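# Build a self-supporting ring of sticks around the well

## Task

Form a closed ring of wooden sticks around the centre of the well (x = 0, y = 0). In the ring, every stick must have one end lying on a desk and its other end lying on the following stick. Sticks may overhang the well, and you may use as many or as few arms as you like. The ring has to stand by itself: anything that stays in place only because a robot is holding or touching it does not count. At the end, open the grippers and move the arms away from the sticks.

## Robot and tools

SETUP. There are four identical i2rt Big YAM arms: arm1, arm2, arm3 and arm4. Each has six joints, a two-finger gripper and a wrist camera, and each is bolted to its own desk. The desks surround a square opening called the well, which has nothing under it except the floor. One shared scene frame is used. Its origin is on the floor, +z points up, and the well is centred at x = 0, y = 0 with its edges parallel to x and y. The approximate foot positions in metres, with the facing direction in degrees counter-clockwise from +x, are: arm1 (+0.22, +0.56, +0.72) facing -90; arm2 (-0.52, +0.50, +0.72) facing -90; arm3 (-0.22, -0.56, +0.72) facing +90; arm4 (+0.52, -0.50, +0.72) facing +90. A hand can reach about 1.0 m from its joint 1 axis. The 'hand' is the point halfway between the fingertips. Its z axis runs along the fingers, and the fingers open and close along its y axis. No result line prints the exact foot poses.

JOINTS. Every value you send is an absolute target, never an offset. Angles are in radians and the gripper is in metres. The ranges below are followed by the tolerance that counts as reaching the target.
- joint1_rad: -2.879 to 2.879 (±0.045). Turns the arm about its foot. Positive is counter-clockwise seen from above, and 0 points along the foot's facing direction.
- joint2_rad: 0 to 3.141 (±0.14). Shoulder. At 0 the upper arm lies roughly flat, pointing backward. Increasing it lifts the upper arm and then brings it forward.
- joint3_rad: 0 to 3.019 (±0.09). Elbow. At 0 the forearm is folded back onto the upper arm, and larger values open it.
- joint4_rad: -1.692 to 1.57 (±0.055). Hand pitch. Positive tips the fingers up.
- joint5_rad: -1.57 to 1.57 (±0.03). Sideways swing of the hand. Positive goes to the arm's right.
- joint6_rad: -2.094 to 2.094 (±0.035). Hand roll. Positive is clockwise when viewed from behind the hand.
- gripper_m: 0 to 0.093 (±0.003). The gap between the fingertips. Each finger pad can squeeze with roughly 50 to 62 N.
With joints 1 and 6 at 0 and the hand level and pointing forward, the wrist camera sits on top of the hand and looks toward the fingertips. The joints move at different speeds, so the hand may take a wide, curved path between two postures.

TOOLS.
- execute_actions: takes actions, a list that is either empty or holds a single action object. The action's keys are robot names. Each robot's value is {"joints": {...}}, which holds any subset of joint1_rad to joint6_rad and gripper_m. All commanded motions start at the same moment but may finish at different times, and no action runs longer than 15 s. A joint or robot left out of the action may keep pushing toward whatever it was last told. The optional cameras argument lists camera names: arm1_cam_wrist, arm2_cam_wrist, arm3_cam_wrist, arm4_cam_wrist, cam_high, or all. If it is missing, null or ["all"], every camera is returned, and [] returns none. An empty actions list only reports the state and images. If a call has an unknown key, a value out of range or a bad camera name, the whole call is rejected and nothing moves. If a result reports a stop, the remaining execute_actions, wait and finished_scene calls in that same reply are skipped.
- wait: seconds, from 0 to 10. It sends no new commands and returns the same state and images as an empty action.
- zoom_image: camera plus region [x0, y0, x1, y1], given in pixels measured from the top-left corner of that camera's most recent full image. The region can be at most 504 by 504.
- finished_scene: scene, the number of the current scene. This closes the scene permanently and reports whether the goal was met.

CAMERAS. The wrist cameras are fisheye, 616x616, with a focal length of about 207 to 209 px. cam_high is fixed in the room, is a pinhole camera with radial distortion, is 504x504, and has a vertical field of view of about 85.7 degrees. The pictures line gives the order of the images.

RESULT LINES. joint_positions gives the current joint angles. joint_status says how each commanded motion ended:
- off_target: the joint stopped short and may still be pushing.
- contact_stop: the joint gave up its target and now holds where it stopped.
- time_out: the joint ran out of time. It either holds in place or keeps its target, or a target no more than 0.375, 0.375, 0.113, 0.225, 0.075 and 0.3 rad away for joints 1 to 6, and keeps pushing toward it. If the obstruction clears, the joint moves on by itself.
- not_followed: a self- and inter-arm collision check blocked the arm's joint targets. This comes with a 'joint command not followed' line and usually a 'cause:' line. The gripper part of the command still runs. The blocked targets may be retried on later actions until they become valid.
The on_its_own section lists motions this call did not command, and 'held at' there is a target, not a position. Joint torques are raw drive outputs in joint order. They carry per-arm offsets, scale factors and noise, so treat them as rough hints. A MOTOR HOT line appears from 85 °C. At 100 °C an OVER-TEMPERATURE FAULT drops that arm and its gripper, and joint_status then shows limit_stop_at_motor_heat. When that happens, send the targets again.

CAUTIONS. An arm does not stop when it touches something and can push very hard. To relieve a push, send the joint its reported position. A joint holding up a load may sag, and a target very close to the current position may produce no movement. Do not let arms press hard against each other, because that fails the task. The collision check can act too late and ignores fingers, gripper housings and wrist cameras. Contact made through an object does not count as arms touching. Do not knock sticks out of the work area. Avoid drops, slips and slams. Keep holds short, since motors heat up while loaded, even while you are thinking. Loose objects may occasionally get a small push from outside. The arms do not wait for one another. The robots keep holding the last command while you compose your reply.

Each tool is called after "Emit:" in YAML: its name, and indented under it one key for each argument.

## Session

Emit:
execute_actions:
  actions: []
  cameras: ["cam_high"]

Scene clock: 0.00 s.
Joint torques (N m, as the arm reports them, + toward a larger angle): no reading
arm1.joint_positions: joint1_rad=+0.055 joint2_rad=+0.554 joint3_rad=+1.413 joint4_rad=-1.274 joint5_rad=-0.135 joint6_rad=-0.075 gripper_m=+0.094
arm1.joint_status: not commanded
arm1.hand: x=+0.2554 y=+0.3481 z=+1.3668 quat_wxyz=(-0.416, -0.525, -0.654, +0.351) (m; scene frame)
arm2.joint_positions: joint1_rad=-0.291 joint2_rad=+0.586 joint3_rad=+1.450 joint4_rad=-1.336 joint5_rad=-0.238 joint6_rad=+0.375 gripper_m=+0.095
arm2.joint_status: not commanded
arm2.hand: x=-0.5427 y=+0.2918 z=+1.3192 quat_wxyz=(-0.451, -0.735, -0.424, +0.277) (m; scene frame)
arm3.joint_positions: joint1_rad=+0.323 joint2_rad=+0.629 joint3_rad=+1.363 joint4_rad=-1.242 joint5_rad=-0.197 joint6_rad=-0.200 gripper_m=+0.095
arm3.joint_status: not commanded
arm3.hand: x=-0.3314 y=-0.3440 z=+1.3391 quat_wxyz=(-0.270, +0.769, -0.373, -0.442) (m; scene frame)
arm4.joint_positions: joint1_rad=-0.260 joint2_rad=+0.594 joint3_rad=+1.466 joint4_rad=-1.186 joint5_rad=+0.144 joint6_rad=-0.034 gripper_m=+0.094
arm4.joint_status: not commanded
arm4.hand: x=+0.6073 y=-0.2910 z=+1.4071 quat_wxyz=(-0.510, +0.460, -0.665, -0.293) (m; scene frame)
pictures: cam_high
Images, in order (width x height): cam_high 504x504.

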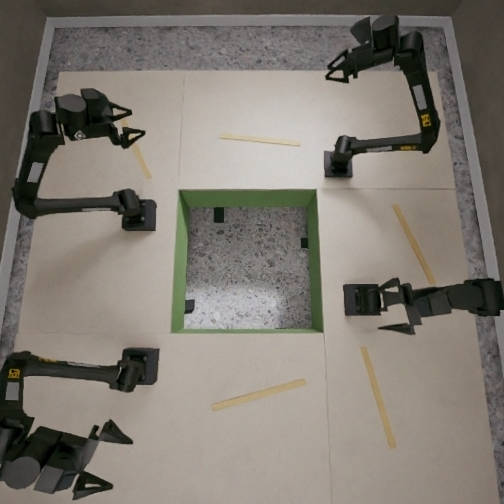

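Emit:
zoom_image:
  camera: "cam_high"
  region: [90, 90, 342, 342]

Emit:
zoom_image:
  camera: "cam_high"
  region: [160, 220, 412, 472]

Region (90, 90, 342, 342) of cam_high's 504x504 image, scaled by 2.000, with more detail than that image has.

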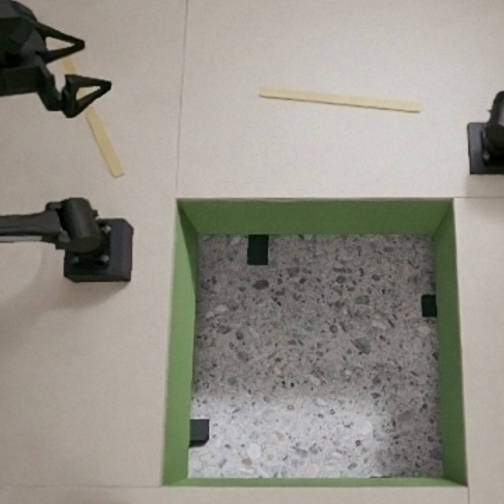

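Region (160, 220, 412, 472) of cam_high's 504x504 image, scaled by 2.000, with more detail than that image has.

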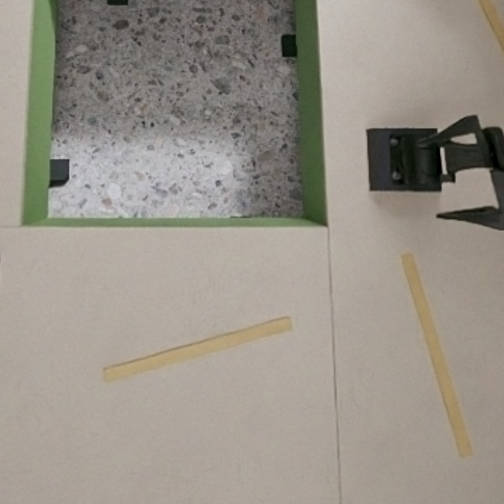

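Emit:
execute_actions:
  actions:
    - {"arm1":{"joints":{"joint1_rad":1.67,"joint2_rad":1.62,"joint3_rad":0.82,"joint4_rad":-0.73,"joint5_rad":0,"joint6_rad":-0.13,"gripper_m":0.075}},"arm2":{"joints":{"joint1_rad":-0.372,"joint2_rad":1.545,"joint3_rad":0.908,"joint4_rad":-0.92,"joint5_rad":0,"joint6_rad":-0.28,"gripper_m":0.075}},"arm3":{"joints":{"joint1_rad":1.69,"joint2_rad":1.58,"joint3_rad":0.782,"joint4_rad":-0.75,"joint5_rad":0,"joint6_rad":-0.32,"gripper_m":0.075}},"arm4":{"joints":{"joint1_rad":-0.28,"joint2_rad":1.894,"joint3_rad":1.258,"joint4_rad":-0.91,"joint5_rad":0,"joint6_rad":-0.57,"gripper_m":0.075}}}

Scene clock: 17.63 s.
Joint torques (N m, as the arm reports them, + toward a larger angle): arm1=[  1.38 -11.     7.     1.29  -0.08  -0.05] | arm2=[-1.32 -9.68 10.16  1.1   0.15 -0.06] | arm3=[-1.11 -9.84  7.52  0.63  0.1  -0.06] | arm4=[ -2.05 -18.29   8.2    0.54  -0.14  -0.08]
arm1.joint_positions: joint1_rad=+1.669 joint2_rad=+1.605 joint3_rad=+0.810 joint4_rad=-0.747 joint5_rad=+0.001 joint6_rad=-0.119 gripper_m=+0.075
arm1.joint_status: all done
arm1.hand: x=+0.5928 y=+0.5942 z=+0.7756 quat_wxyz=(-0.010, +0.105, -0.994, -0.004) (m; scene frame)
arm2.joint_positions: joint1_rad=-0.369 joint2_rad=+1.526 joint3_rad=+0.886 joint4_rad=-0.935 joint5_rad=-0.003 joint6_rad=-0.272 gripper_m=+0.075
arm2.joint_status: all done
arm2.hand: x=-0.6580 y=+0.1480 z=+0.7797 quat_wxyz=(-0.002, -0.742, -0.670, -0.003) (m; scene frame)
arm3.joint_positions: joint1_rad=+1.693 joint2_rad=+1.570 joint3_rad=+0.768 joint4_rad=-0.760 joint5_rad=-0.002 joint6_rad=-0.312 gripper_m=+0.075
arm3.joint_status: all done
arm3.hand: x=-0.5703 y=-0.6118 z=+0.7787 quat_wxyz=(-0.008, +0.974, +0.227, -0.005) (m; scene frame)
arm4.joint_positions: joint1_rad=-0.273 joint2_rad=+1.890 joint3_rad=+1.251 joint4_rad=-0.918 joint5_rad=+0.002 joint6_rad=-0.561 gripper_m=+0.075
arm4.joint_status: all done
arm4.hand: x=+0.6758 y=-0.0091 z=+0.7860 quat_wxyz=(-0.006, +0.791, -0.611, +0.000) (m; scene frame)
pictures: arm1_cam_wrist, arm2_cam_wrist, arm3_cam_wrist, arm4_cam_wrist, cam_high
Images, in order (width x height): arm1_cam_wrist 616x616, arm2_cam_wrist 616x616, arm3_cam_wrist 616x616, arm4_cam_wrist 616x616, cam_high 504x504.

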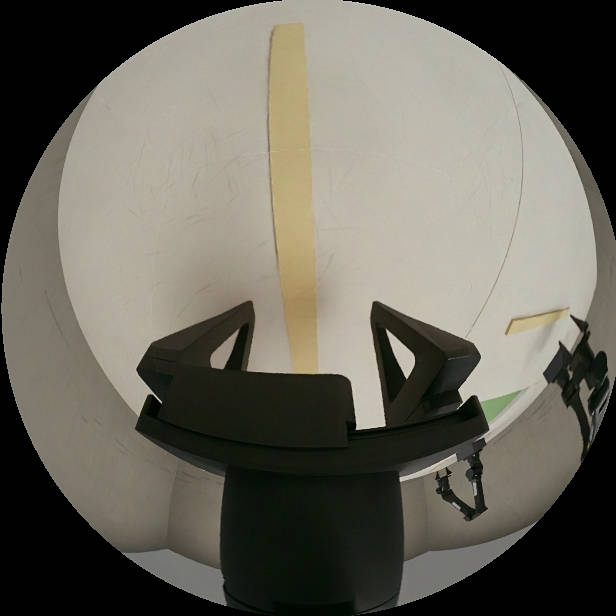

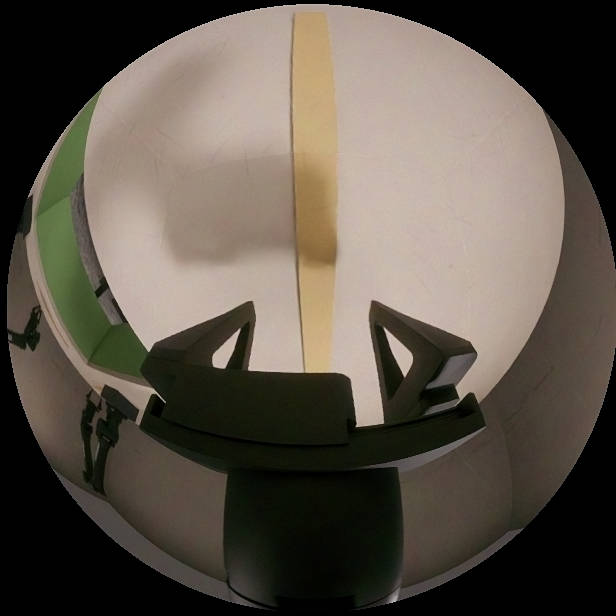

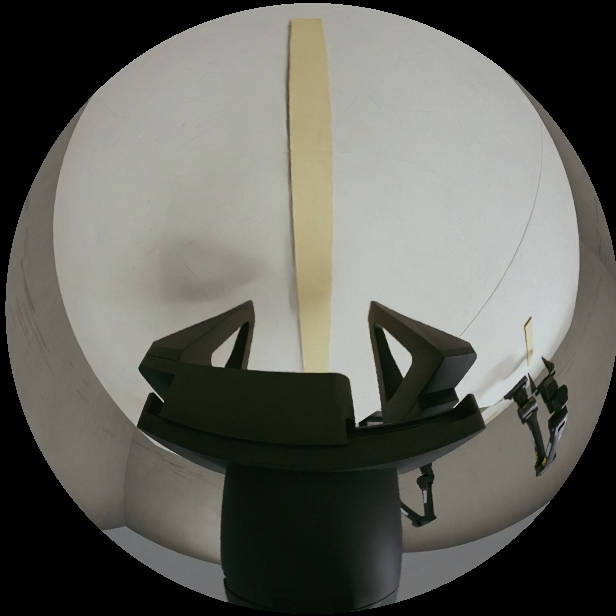

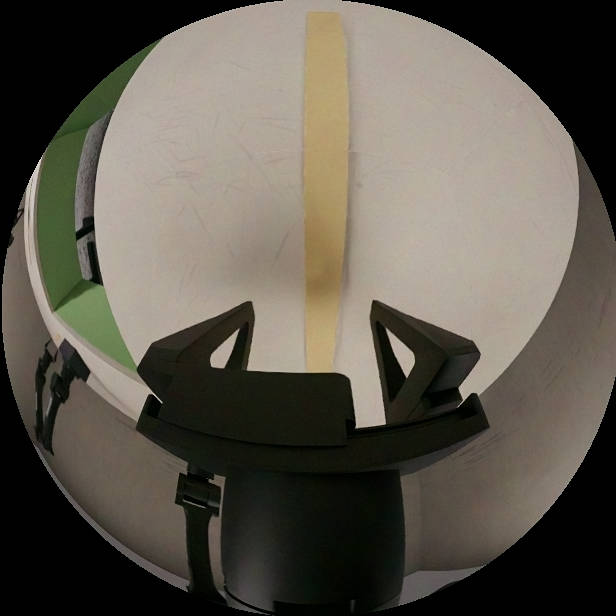

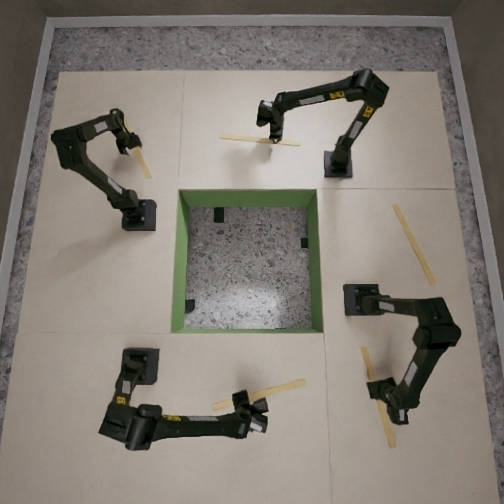

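Emit:
execute_actions:
  actions:
    - {"arm1":{"joints":{"joint1_rad":1.715,"joint2_rad":1.73,"joint3_rad":0.778,"joint4_rad":-0.60}},"arm2":{"joints":{"joint2_rad":1.65,"joint3_rad":0.872,"joint4_rad":-0.79,"joint6_rad":-0.305}},"arm3":{"joints":{"joint2_rad":1.70,"joint3_rad":0.747,"joint4_rad":-0.605,"joint6_rad":-0.345}},"arm4":{"joints":{"joint1_rad":-0.30,"joint2_rad":1.99,"joint3_rad":1.237,"joint4_rad":-0.81,"joint6_rad":-0.59}}}
  cameras: []

Scene clock: 25.93 s.
Joint torques (N m, as the arm reports them, + toward a larger angle): arm1=[  1.91 -12.42   5.5    1.31  -0.1   -0.06] | arm2=[ -1.4  -11.48   7.68   1.     0.1   -0.04] | arm3=[ -1.04 -11.59   5.5    0.78   0.12  -0.08] | arm4=[ -1.44 -17.74   7.13   0.56  -0.12  -0.08]
arm1.joint_positions: joint1_rad=+1.707 joint2_rad=+1.724 joint3_rad=+0.774 joint4_rad=-0.618 joint5_rad=+0.001 joint6_rad=-0.120 gripper_m=+0.075
arm1.joint_status: all done
arm1.hand: x=+0.5831 y=+0.6081 z=+0.7254 quat_wxyz=(+0.003, +0.125, -0.992, -0.004) (m; scene frame)
arm2.joint_positions: joint1_rad=-0.369 joint2_rad=+1.639 joint3_rad=+0.872 joint4_rad=-0.804 joint5_rad=-0.002 joint6_rad=-0.297 gripper_m=+0.075
arm2.joint_status: all done
arm2.hand: x=-0.6624 y=+0.1369 z=+0.7342 quat_wxyz=(-0.002, -0.734, -0.680, -0.001) (m; scene frame)
arm3.joint_positions: joint1_rad=+1.692 joint2_rad=+1.700 joint3_rad=+0.747 joint4_rad=-0.619 joint5_rad=-0.002 joint6_rad=-0.336 gripper_m=+0.075
arm3.joint_status: all done
arm3.hand: x=-0.5725 y=-0.6109 z=+0.7299 quat_wxyz=(-0.007, +0.971, +0.239, +0.000) (m; scene frame)
arm4.joint_positions: joint1_rad=-0.297 joint2_rad=+1.975 joint3_rad=+1.239 joint4_rad=-0.820 joint5_rad=+0.002 joint6_rad=-0.581 gripper_m=+0.075
arm4.joint_status: all done
arm4.hand: x=+0.6889 y=-0.0082 z=+0.7406 quat_wxyz=(-0.007, +0.790, -0.613, +0.000) (m; scene frame)
pictures: none
No camera images: the call's "cameras" was empty. Leave "cameras" out to get every camera's image.

Emit:
execute_actions:
  actions:
    - {"arm1":{"joints":{"joint2_rad":1.74,"gripper_m":0.015}},"arm2":{"joints":{"joint2_rad":1.665,"gripper_m":0.015}},"arm3":{"joints":{"joint2_rad":1.715,"gripper_m":0.015}},"arm4":{"joints":{"joint2_rad":2.015,"gripper_m":0.015}}}
  cameras: ["arm1_cam_wrist","arm2_cam_wrist","arm3_cam_wrist","arm4_cam_wrist"]

Scene clock: 30.60 s.
Joint torques (N m, as the arm reports them, + toward a larger angle): arm1=[  2.03 -11.46   5.54   1.32  -0.09  -0.05] | arm2=[-1.44 -9.99  7.59  0.98  0.1  -0.04] | arm3=[ -1.12 -10.09   5.48   0.71   0.1   -0.07] | arm4=[ -1.52 -15.88   7.07   0.45  -0.15  -0.06]
arm1.joint_positions: joint1_rad=+1.707 joint2_rad=+1.724 joint3_rad=+0.774 joint4_rad=-0.618 joint5_rad=+0.001 joint6_rad=-0.120 gripper_m=+0.027
arm1.joint_status: gripper_m off_target (ended at +0.027, target +0.015); the others done
arm1.hand: x=+0.5831 y=+0.6081 z=+0.7254 quat_wxyz=(+0.003, +0.125, -0.992, -0.004) (m; scene frame)
arm2.joint_positions: joint1_rad=-0.369 joint2_rad=+1.639 joint3_rad=+0.872 joint4_rad=-0.804 joint5_rad=-0.001 joint6_rad=-0.298 gripper_m=+0.027
arm2.joint_status: gripper_m off_target (ended at +0.027, target +0.015); the others done
arm2.hand: x=-0.6625 y=+0.1369 z=+0.7342 quat_wxyz=(-0.002, -0.733, -0.680, -0.001) (m; scene frame)
arm3.joint_positions: joint1_rad=+1.692 joint2_rad=+1.700 joint3_rad=+0.747 joint4_rad=-0.616 joint5_rad=-0.002 joint6_rad=-0.337 gripper_m=+0.027
arm3.joint_status: gripper_m off_target (ended at +0.027, target +0.015); the others done
arm3.hand: x=-0.5730 y=-0.6109 z=+0.7298 quat_wxyz=(-0.007, +0.971, +0.239, -0.001) (m; scene frame)
arm4.joint_positions: joint1_rad=-0.298 joint2_rad=+1.978 joint3_rad=+1.239 joint4_rad=-0.818 joint5_rad=+0.003 joint6_rad=-0.582 gripper_m=+0.027
arm4.joint_status: gripper_m off_target (ended at +0.027, target +0.015); the others done
arm4.hand: x=+0.6895 y=-0.0083 z=+0.7395 quat_wxyz=(-0.007, +0.790, -0.613, +0.000) (m; scene frame)
pictures: arm1_cam_wrist, arm2_cam_wrist, arm3_cam_wrist, arm4_cam_wrist
Images, in order (width x height): arm1_cam_wrist 616x616, arm2_cam_wrist 616x616, arm3_cam_wrist 616x616, arm4_cam_wrist 616x616.

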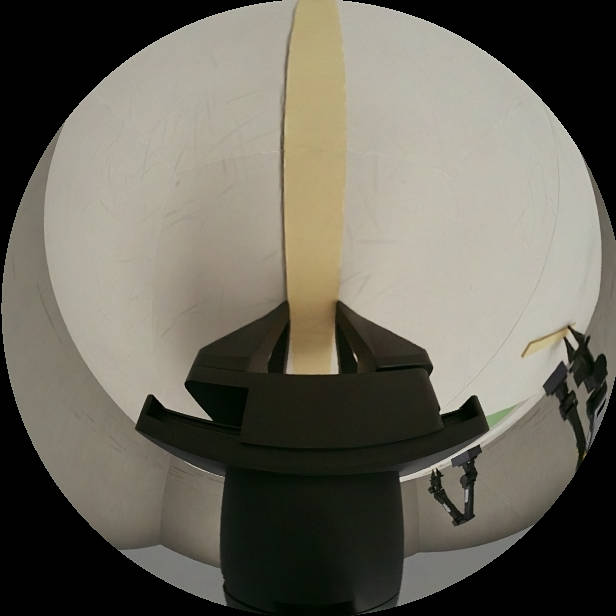

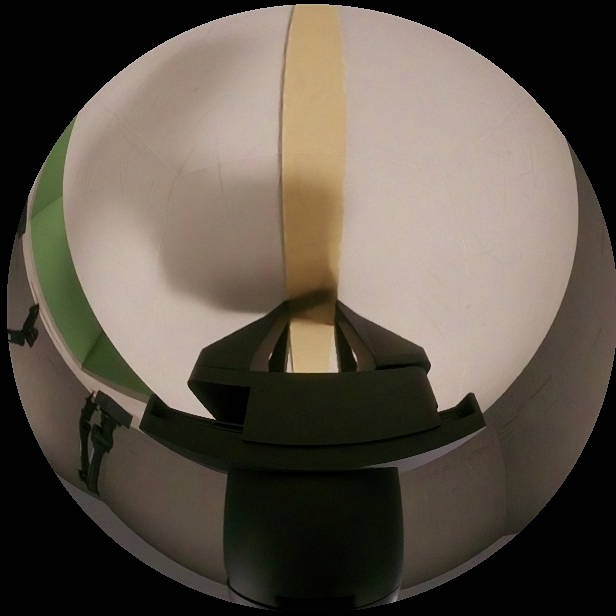

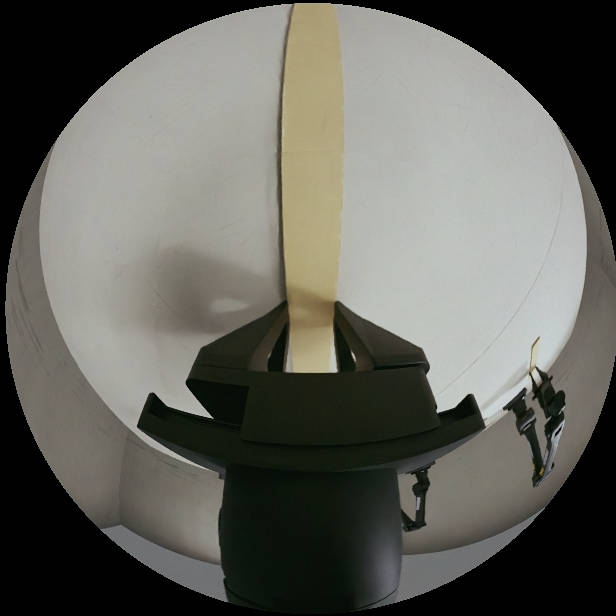

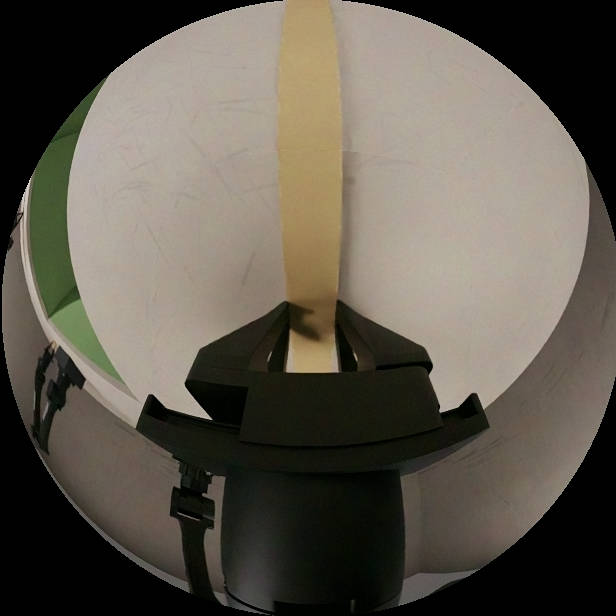

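Emit:
execute_actions:
  actions:
    - {"arm1":{"joints":{"joint1_rad":-0.62,"joint2_rad":1.27,"joint3_rad":0.93,"joint4_rad":-1.045,"joint5_rad":-0.13,"joint6_rad":-1.12}},"arm3":{"joints":{"joint1_rad":-0.64,"joint2_rad":1.28,"joint3_rad":0.935,"joint4_rad":-1.05,"joint5_rad":-0.13,"joint6_rad":-1.12}},"arm2":{"joints":{"joint2_rad":1.513,"joint3_rad":0.99,"joint4_rad":-1.045,"joint6_rad":-1.6}},"arm4":{"joints":{"joint2_rad":1.82,"joint4_rad":-0.99,"joint6_rad":-1.6}}}
  cameras: ["cam_high","arm1_cam_wrist"]

Scene clock: 40.97 s.
Joint torques (N m, as the arm reports them, + toward a larger angle): arm1=[ 1.03 -8.2   9.31  0.21 -0.29 -0.06] | arm2=[ -1.22 -10.19  10.48  -0.1    0.01  -0.04] | arm3=[-0.15 -8.75  9.21  0.15 -0.21 -0.04] | arm4=[ -1.75 -15.88   8.74  -0.4   -0.17  -0.08]
arm1.joint_positions: joint1_rad=-0.616 joint2_rad=+1.261 joint3_rad=+0.920 joint4_rad=-1.028 joint5_rad=-0.129 joint6_rad=-1.108 gripper_m=+0.027
arm1.joint_status: all done
arm1.hand: x=+0.0144 y=+0.2374 z=+0.9345 quat_wxyz=(-0.050, -0.507, -0.854, +0.104) (m; scene frame)
arm2.joint_positions: joint1_rad=-0.369 joint2_rad=+1.497 joint3_rad=+0.972 joint4_rad=-1.031 joint5_rad=-0.001 joint6_rad=-1.592 gripper_m=+0.027
arm2.joint_status: all done
arm2.hand: x=-0.6647 y=+0.1317 z=+0.8176 quat_wxyz=(+0.000, -0.175, -0.985, +0.008) (m; scene frame)
arm3.joint_positions: joint1_rad=-0.643 joint2_rad=+1.284 joint3_rad=+0.928 joint4_rad=-1.041 joint5_rad=-0.128 joint6_rad=-1.111 gripper_m=+0.027
arm3.joint_status: all done
arm3.hand: x=-0.0136 y=-0.2402 z=+0.9321 quat_wxyz=(-0.097, +0.855, -0.505, -0.062) (m; scene frame)
arm4.joint_positions: joint1_rad=-0.298 joint2_rad=+1.801 joint3_rad=+1.229 joint4_rad=-0.979 joint5_rad=+0.002 joint6_rad=-1.591 gripper_m=+0.027
arm4.joint_status: all done
arm4.hand: x=+0.6829 y=-0.0266 z=+0.8221 quat_wxyz=(-0.009, +0.988, -0.154, +0.004) (m; scene frame)
pictures: arm1_cam_wrist, cam_high
Images, in order (width x height): arm1_cam_wrist 616x616, cam_high 504x504.

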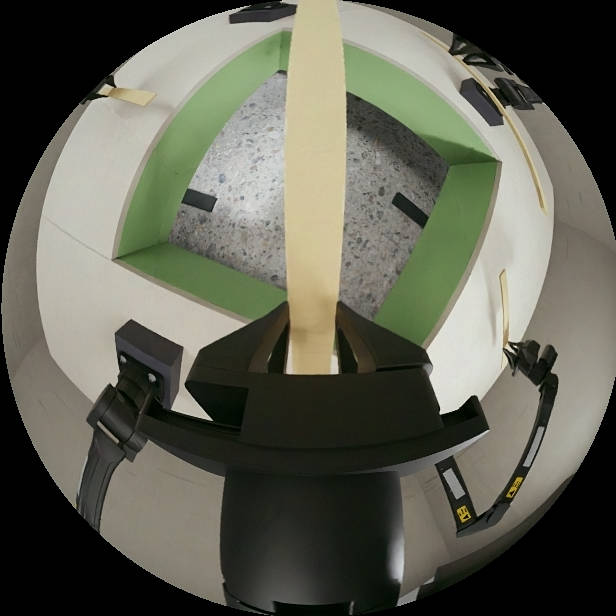

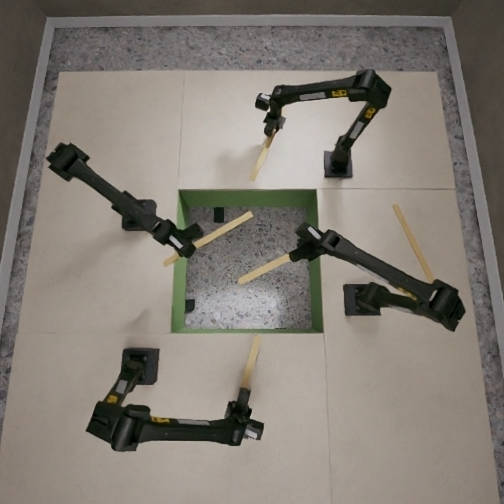

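Emit:
execute_actions:
  actions:
    - {"arm2":{"joints":{"joint1_rad":0.47,"joint2_rad":1.88,"joint3_rad":1.385,"joint4_rad":-0.96,"joint5_rad":-0.18}},"arm4":{"joints":{"joint1_rad":0.5,"joint2_rad":1.93,"joint3_rad":1.33,"joint4_rad":-0.85,"joint5_rad":-0.18}}}
  cameras: ["cam_high","arm1_cam_wrist","arm3_cam_wrist"]

Scene clock: 51.23 s.
Joint torques (N m, as the arm reports them, + toward a larger angle): arm1=[ 0.91 -8.22  9.26  0.16 -0.28 -0.05] | arm2=[ -0.88 -17.64  11.64   0.67  -0.1   -0.04] | arm3=[-0.27 -8.45  9.3   0.17 -0.22 -0.05] | arm4=[ -1.81 -19.46  10.22   0.48  -0.21  -0.05]
arm1.joint_positions: joint1_rad=-0.616 joint2_rad=+1.261 joint3_rad=+0.920 joint4_rad=-1.028 joint5_rad=-0.129 joint6_rad=-1.108 gripper_m=+0.027
arm1.joint_status: not commanded
arm1.hand: x=+0.0144 y=+0.2374 z=+0.9345 quat_wxyz=(-0.050, -0.507, -0.854, +0.104) (m; scene frame)
arm2.joint_positions: joint1_rad=+0.468 joint2_rad=+1.868 joint3_rad=+1.355 joint4_rad=-0.963 joint5_rad=-0.180 joint6_rad=-1.594 gripper_m=+0.027
arm2.joint_status: all done
arm2.hand: x=-0.2453 y=+0.0186 z=+0.7860 quat_wxyz=(-0.099, +0.244, -0.964, +0.028) (m; scene frame)
arm3.joint_positions: joint1_rad=-0.643 joint2_rad=+1.284 joint3_rad=+0.928 joint4_rad=-1.041 joint5_rad=-0.128 joint6_rad=-1.111 gripper_m=+0.027
arm3.joint_status: not commanded
arm3.hand: x=-0.0136 y=-0.2402 z=+0.9321 quat_wxyz=(-0.097, +0.855, -0.505, -0.062) (m; scene frame)
arm4.joint_positions: joint1_rad=+0.501 joint2_rad=+1.927 joint3_rad=+1.305 joint4_rad=-0.855 joint5_rad=-0.181 joint6_rad=-1.592 gripper_m=+0.027
arm4.joint_status: all done
arm4.hand: x=+0.2439 y=-0.0227 z=+0.7871 quat_wxyz=(-0.024, +0.964, +0.246, -0.098) (m; scene frame)
pictures: arm1_cam_wrist, arm3_cam_wrist, cam_high
Images, in order (width x height): arm1_cam_wrist 616x616, arm3_cam_wrist 616x616, cam_high 504x504.

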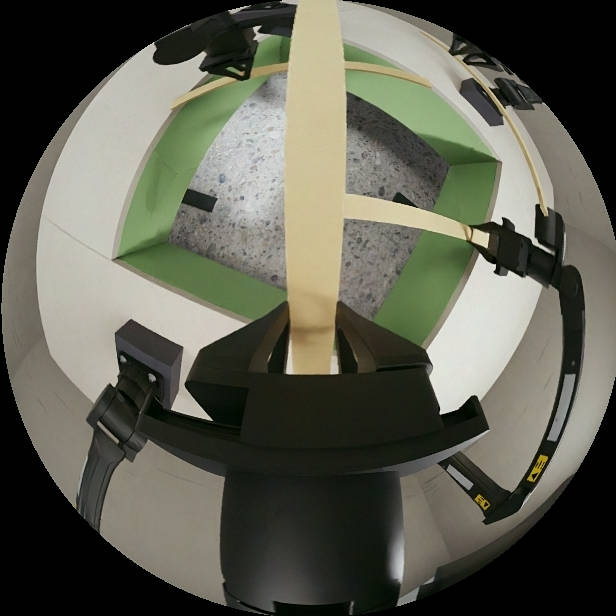

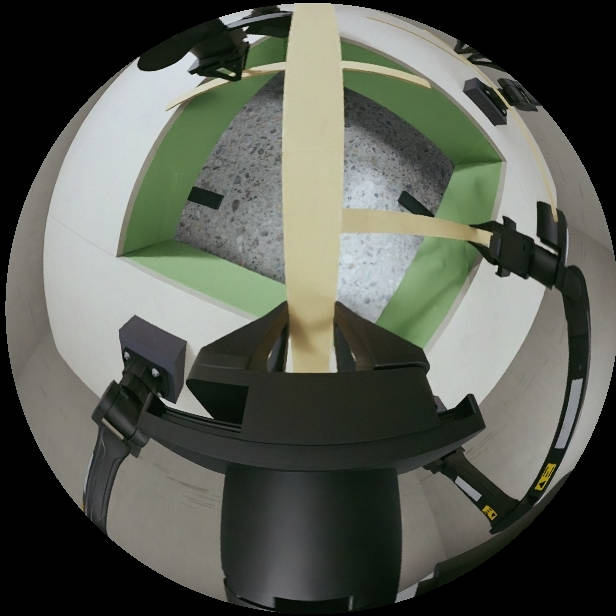

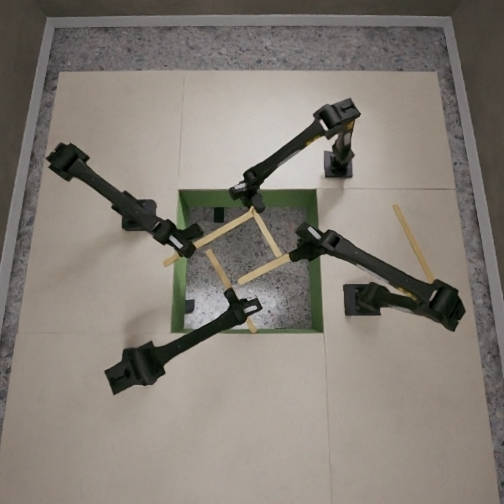

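Emit:
execute_actions:
  actions:
    - {"arm1":{"joints":{"joint2_rad":1.50,"joint3_rad":0.70,"joint4_rad":-0.55}},"arm3":{"joints":{"joint2_rad":1.515,"joint3_rad":0.715,"joint4_rad":-0.572}}}

Emit:
zoom_image:
  camera: "cam_high"
  region: [150, 165, 350, 365]

Scene clock: 58.67 s.
Joint torques (N m, as the arm reports them, + toward a larger angle): arm1=[  0.92 -11.87   8.12   1.79  -0.29  -0.05] | arm2=[ -1.23 -17.34  11.64   0.63  -0.13  -0.04] | arm3=[ -0.03 -10.7    8.39   1.11  -0.21  -0.04] | arm4=[ -1.61 -19.14  10.09   0.41  -0.2   -0.07]
arm1.joint_positions: joint1_rad=-0.616 joint2_rad=+1.518 joint3_rad=+0.675 joint4_rad=-0.572 joint5_rad=-0.129 joint6_rad=-1.109 gripper_m=+0.027
arm1.joint_status: all done
arm1.hand: x=+0.0235 y=+0.2535 z=+0.7756 quat_wxyz=(-0.051, -0.509, -0.855, +0.082) (m; scene frame)
arm2.joint_positions: joint1_rad=+0.468 joint2_rad=+1.868 joint3_rad=+1.355 joint4_rad=-0.963 joint5_rad=-0.180 joint6_rad=-1.594 gripper_m=+0.027
arm2.joint_status: not commanded
arm2.hand: x=-0.2453 y=+0.0186 z=+0.7860 quat_wxyz=(-0.099, +0.244, -0.964, +0.028) (m; scene frame)
arm3.joint_positions: joint1_rad=-0.643 joint2_rad=+1.526 joint3_rad=+0.690 joint4_rad=-0.585 joint5_rad=-0.128 joint6_rad=-1.112 gripper_m=+0.027
arm3.joint_status: all done
arm3.hand: x=-0.0228 y=-0.2496 z=+0.7799 quat_wxyz=(-0.085, +0.856, -0.506, -0.063) (m; scene frame)
arm4.joint_positions: joint1_rad=+0.501 joint2_rad=+1.927 joint3_rad=+1.305 joint4_rad=-0.855 joint5_rad=-0.181 joint6_rad=-1.592 gripper_m=+0.027
arm4.joint_status: not commanded
arm4.hand: x=+0.2439 y=-0.0227 z=+0.7871 quat_wxyz=(-0.024, +0.964, +0.246, -0.098) (m; scene frame)
pictures: arm1_cam_wrist, arm2_cam_wrist, arm3_cam_wrist, arm4_cam_wrist, cam_high
Images, in order (width x height): arm1_cam_wrist 616x616, arm2_cam_wrist 616x616, arm3_cam_wrist 616x616, arm4_cam_wrist 616x616, cam_high 504x504.

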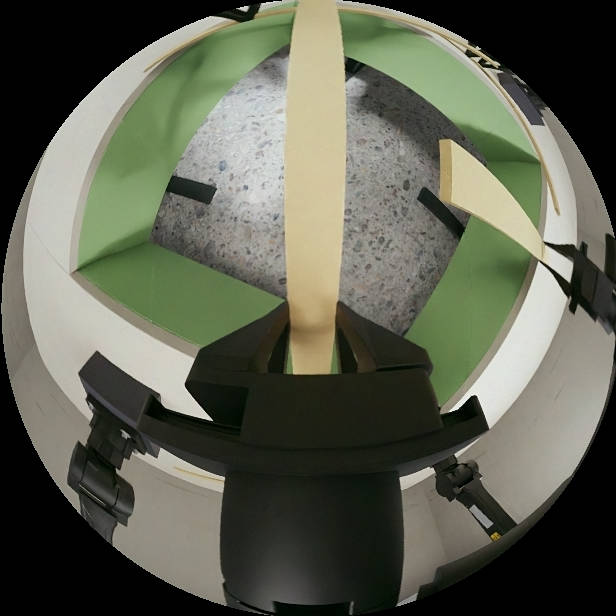

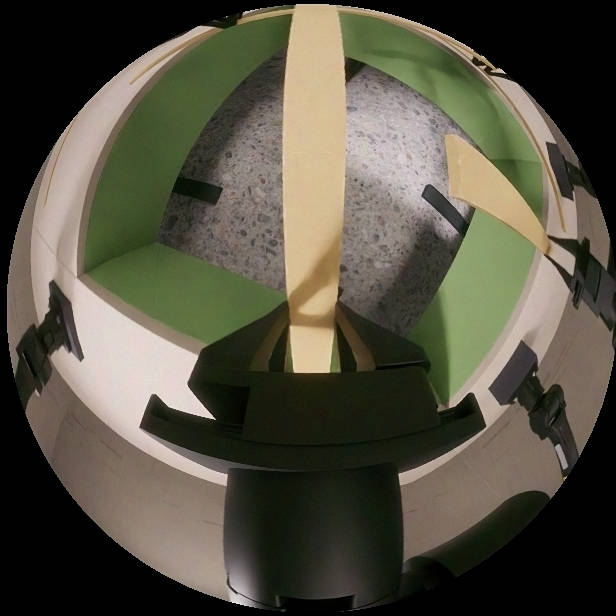

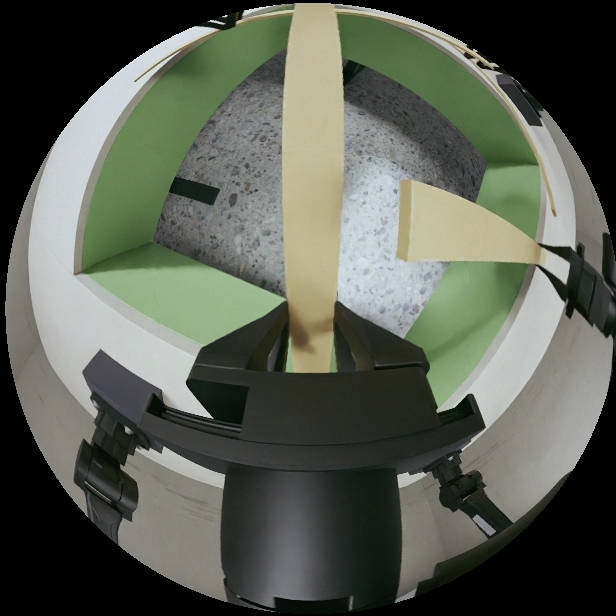

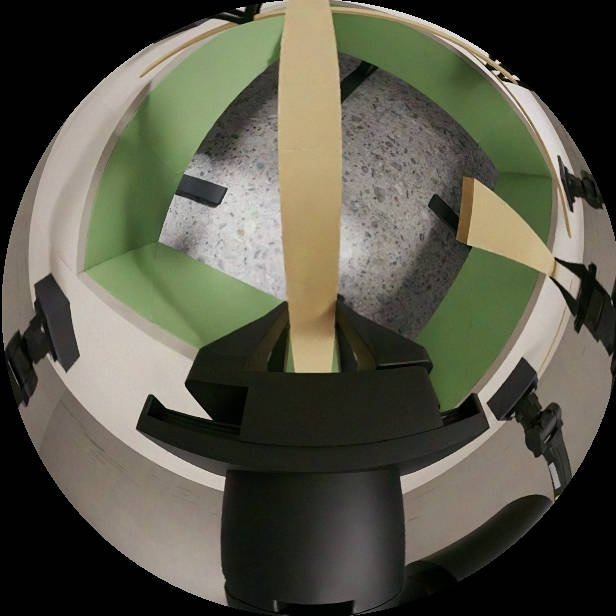

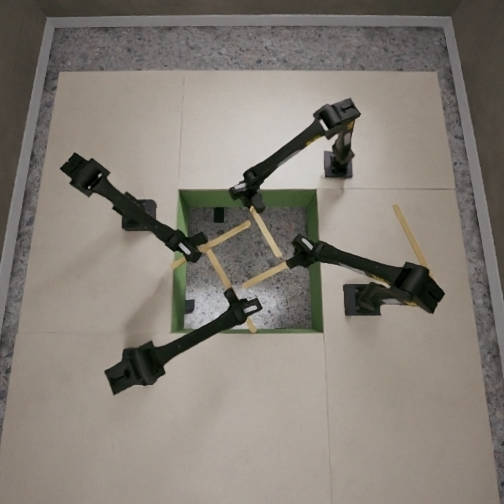

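Region (150, 165, 350, 365) of cam_high's 504x504 image, scaled by 2.520, with more detail than that image has.

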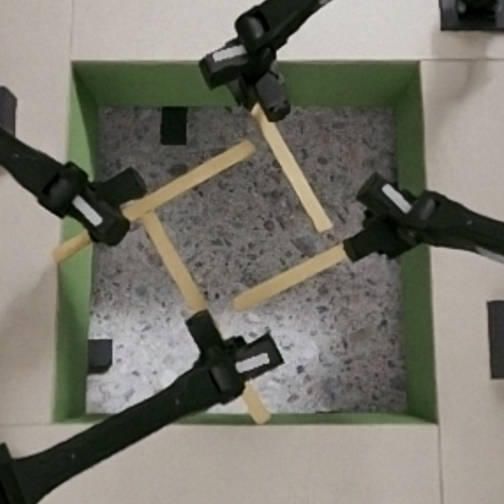

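Emit:
execute_actions:
  actions:
    - {"arm1":{"joints":{"joint6_rad":-0.705}},"arm3":{"joints":{"joint6_rad":-0.71}},"arm2":{"joints":{"joint6_rad":-1.205}},"arm4":{"joints":{"joint6_rad":-1.12}}}

Emit:
zoom_image:
  camera: "cam_high"
  region: [150, 165, 350, 365]

Scene clock: 64.10 s.
Joint torques (N m, as the arm reports them, + toward a larger angle): arm1=[  0.93 -11.88   8.11   1.79  -0.25   0.2 ] | arm2=[ -1.2  -17.47  11.62   0.73  -0.1    0.12] | arm3=[  0.22 -10.55   8.27   1.13  -0.18   0.11] | arm4=[ -1.56 -19.23  10.16   0.46  -0.19   0.09]
arm1.joint_positions: joint1_rad=-0.616 joint2_rad=+1.518 joint3_rad=+0.675 joint4_rad=-0.572 joint5_rad=-0.129 joint6_rad=-0.718 gripper_m=+0.027
arm1.joint_status: all done
arm1.hand: x=+0.0235 y=+0.2535 z=+0.7756 quat_wxyz=(-0.066, -0.665, -0.740, +0.070) (m; scene frame)
arm2.joint_positions: joint1_rad=+0.468 joint2_rad=+1.868 joint3_rad=+1.355 joint4_rad=-0.963 joint5_rad=-0.180 joint6_rad=-1.213 gripper_m=+0.027
arm2.joint_status: all done
arm2.hand: x=-0.2453 y=+0.0186 z=+0.7860 quat_wxyz=(-0.102, +0.057, -0.993, +0.008) (m; scene frame)
arm3.joint_positions: joint1_rad=-0.643 joint2_rad=+1.526 joint3_rad=+0.690 joint4_rad=-0.585 joint5_rad=-0.128 joint6_rad=-0.719 gripper_m=+0.027
arm3.joint_status: all done
arm3.hand: x=-0.0228 y=-0.2496 z=+0.7799 quat_wxyz=(-0.071, +0.741, -0.663, -0.079) (m; scene frame)
arm4.joint_positions: joint1_rad=+0.501 joint2_rad=+1.927 joint3_rad=+1.305 joint4_rad=-0.855 joint5_rad=-0.181 joint6_rad=-1.129 gripper_m=+0.027
arm4.joint_status: all done
arm4.hand: x=+0.2439 y=-0.0227 z=+0.7871 quat_wxyz=(-0.001, +0.995, +0.018, -0.100) (m; scene frame)
pictures: arm1_cam_wrist, arm2_cam_wrist, arm3_cam_wrist, arm4_cam_wrist, cam_high
Images, in order (width x height): arm1_cam_wrist 616x616, arm2_cam_wrist 616x616, arm3_cam_wrist 616x616, arm4_cam_wrist 616x616, cam_high 504x504.

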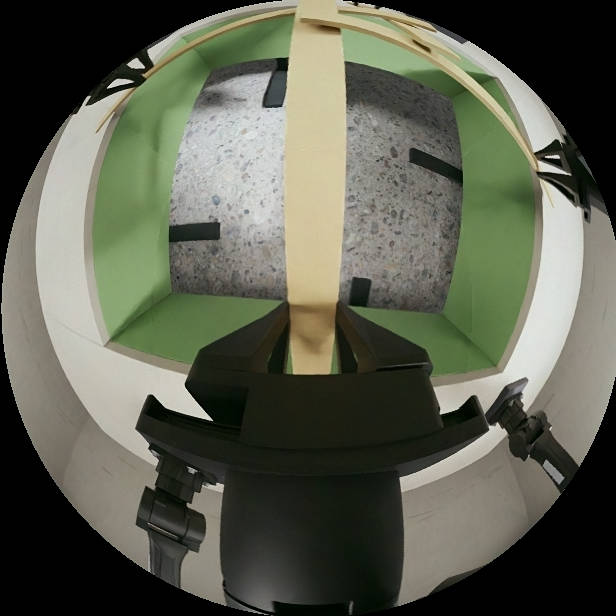

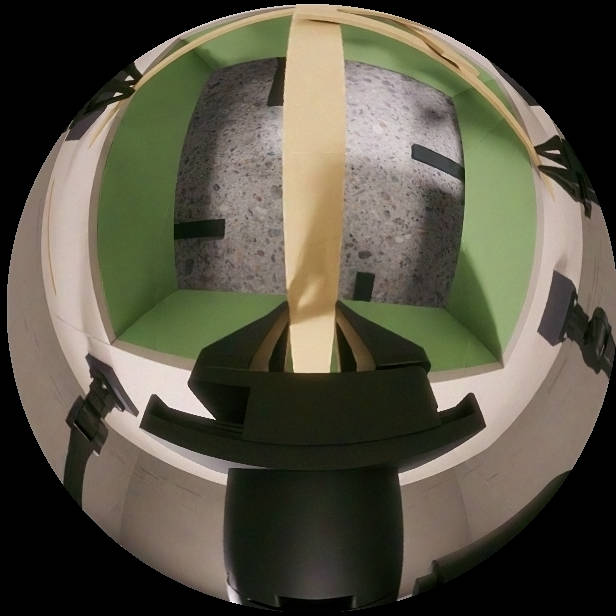

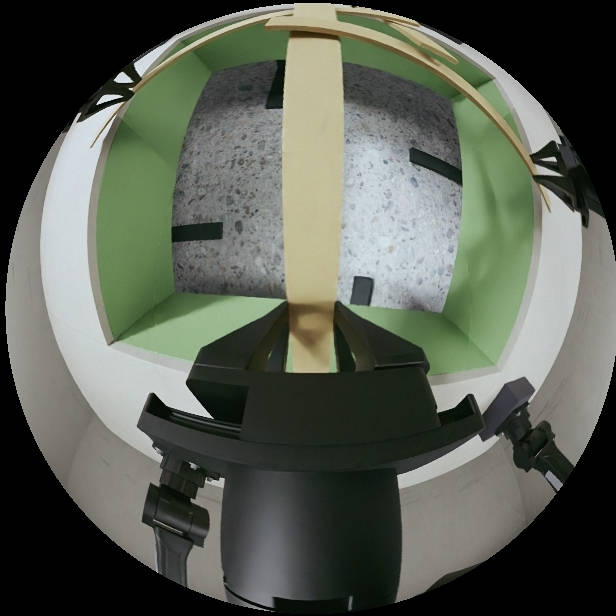

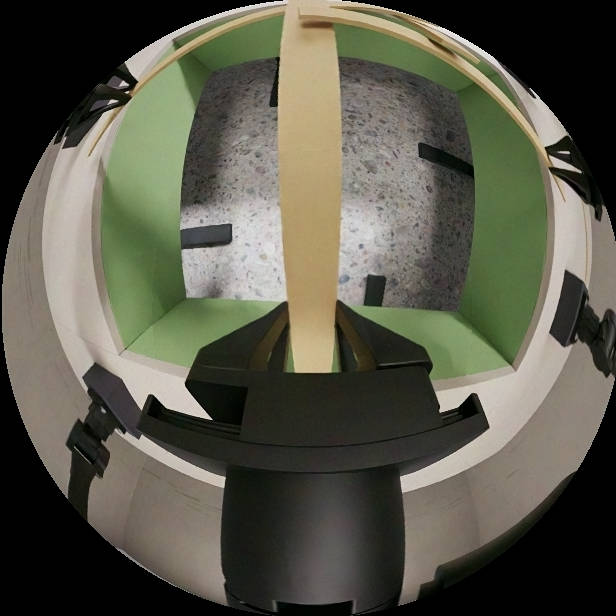

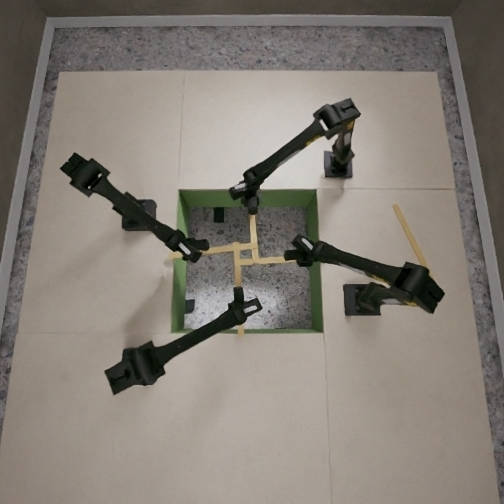

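Region (150, 165, 350, 365) of cam_high's 504x504 image, scaled by 2.520, with more detail than that image has.

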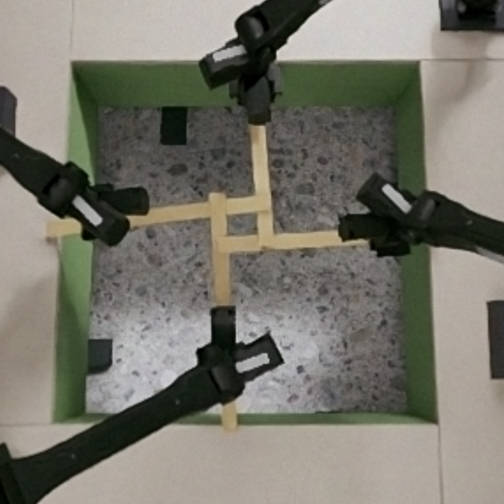

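Emit:
execute_actions:
  actions:
    - {"arm1":{"joints":{"joint2_rad":1.597,"joint4_rad":-0.51,"joint5_rad":-0.10}},"arm3":{"joints":{"joint2_rad":1.597,"joint4_rad":-0.54,"joint5_rad":-0.10}},"arm2":{"joints":{"joint2_rad":1.938,"joint4_rad":-0.93,"joint5_rad":-0.145}},"arm4":{"joints":{"joint1_rad":0.475,"joint2_rad":1.985,"joint4_rad":-0.83,"joint5_rad":-0.135}}}
  cameras: ["cam_high","arm1_cam_wrist"]

Emit:
zoom_image:
  camera: "cam_high"
  region: [150, 165, 350, 365]

Scene clock: 73.50 s.
Joint torques (N m, as the arm reports them, + toward a larger angle): arm1=[  0.85 -10.31   7.6    1.75  -0.09   0.18] | arm2=[ -1.17 -17.14  11.41   1.1   -0.06   0.11] | arm3=[  0.02 -10.16   7.79   1.01  -0.05   0.13] | arm4=[ -1.6  -19.06   9.89   0.68  -0.16   0.14]
arm1.joint_positions: joint1_rad=-0.616 joint2_rad=+1.590 joint3_rad=+0.675 joint4_rad=-0.533 joint5_rad=-0.102 joint6_rad=-0.717 gripper_m=+0.027
arm1.joint_status: all done
arm1.hand: x=+0.0207 y=+0.2579 z=+0.7519 quat_wxyz=(-0.051, -0.668, -0.740, +0.055) (m; scene frame)
arm2.joint_positions: joint1_rad=+0.468 joint2_rad=+1.915 joint3_rad=+1.355 joint4_rad=-0.946 joint5_rad=-0.147 joint6_rad=-1.212 gripper_m=+0.027
arm2.joint_status: all done
arm2.hand: x=-0.2505 y=+0.0165 z=+0.7603 quat_wxyz=(-0.081, +0.055, -0.995, +0.001) (m; scene frame)
arm3.joint_positions: joint1_rad=-0.643 joint2_rad=+1.599 joint3_rad=+0.690 joint4_rad=-0.553 joint5_rad=-0.101 joint6_rad=-0.719 gripper_m=+0.027
arm3.joint_status: all done
arm3.hand: x=-0.0213 y=-0.2548 z=+0.7551 quat_wxyz=(-0.052, +0.741, -0.666, -0.063) (m; scene frame)
arm4.joint_positions: joint1_rad=+0.477 joint2_rad=+1.971 joint3_rad=+1.305 joint4_rad=-0.842 joint5_rad=-0.136 joint6_rad=-1.128 gripper_m=+0.027
arm4.joint_status: all done
arm4.hand: x=+0.2638 y=-0.0157 z=+0.7632 quat_wxyz=(+0.002, +0.997, +0.003, -0.074) (m; scene frame)
pictures: arm1_cam_wrist, cam_high
Images, in order (width x height): arm1_cam_wrist 616x616, cam_high 504x504.

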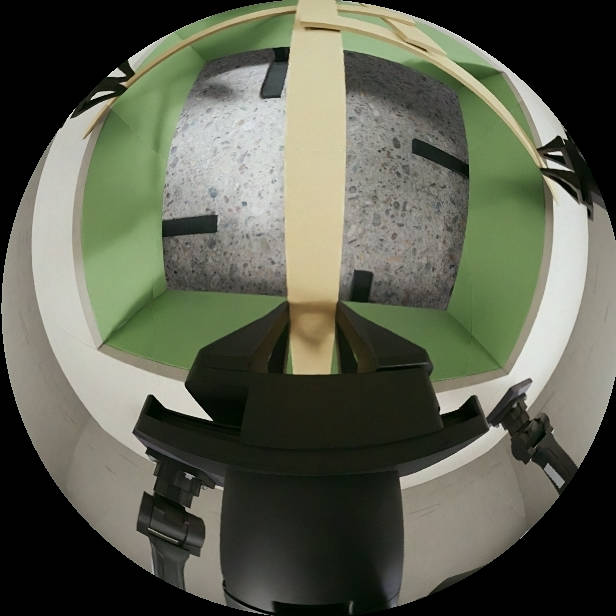

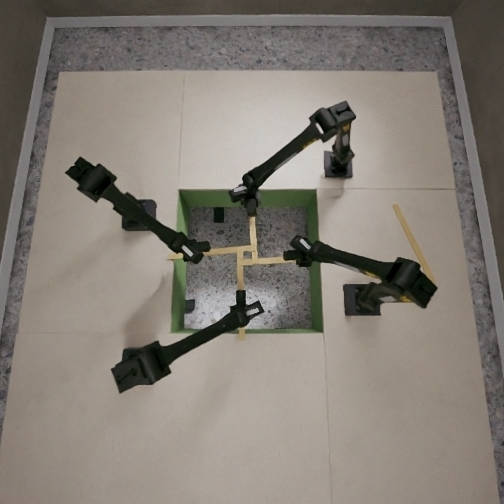

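Region (150, 165, 350, 365) of cam_high's 504x504 image, scaled by 2.520, with more detail than that image has.

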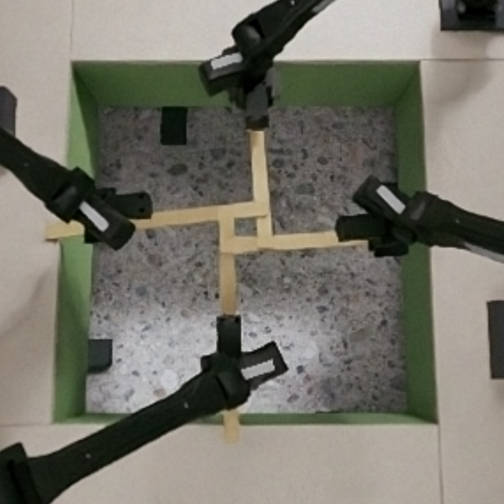

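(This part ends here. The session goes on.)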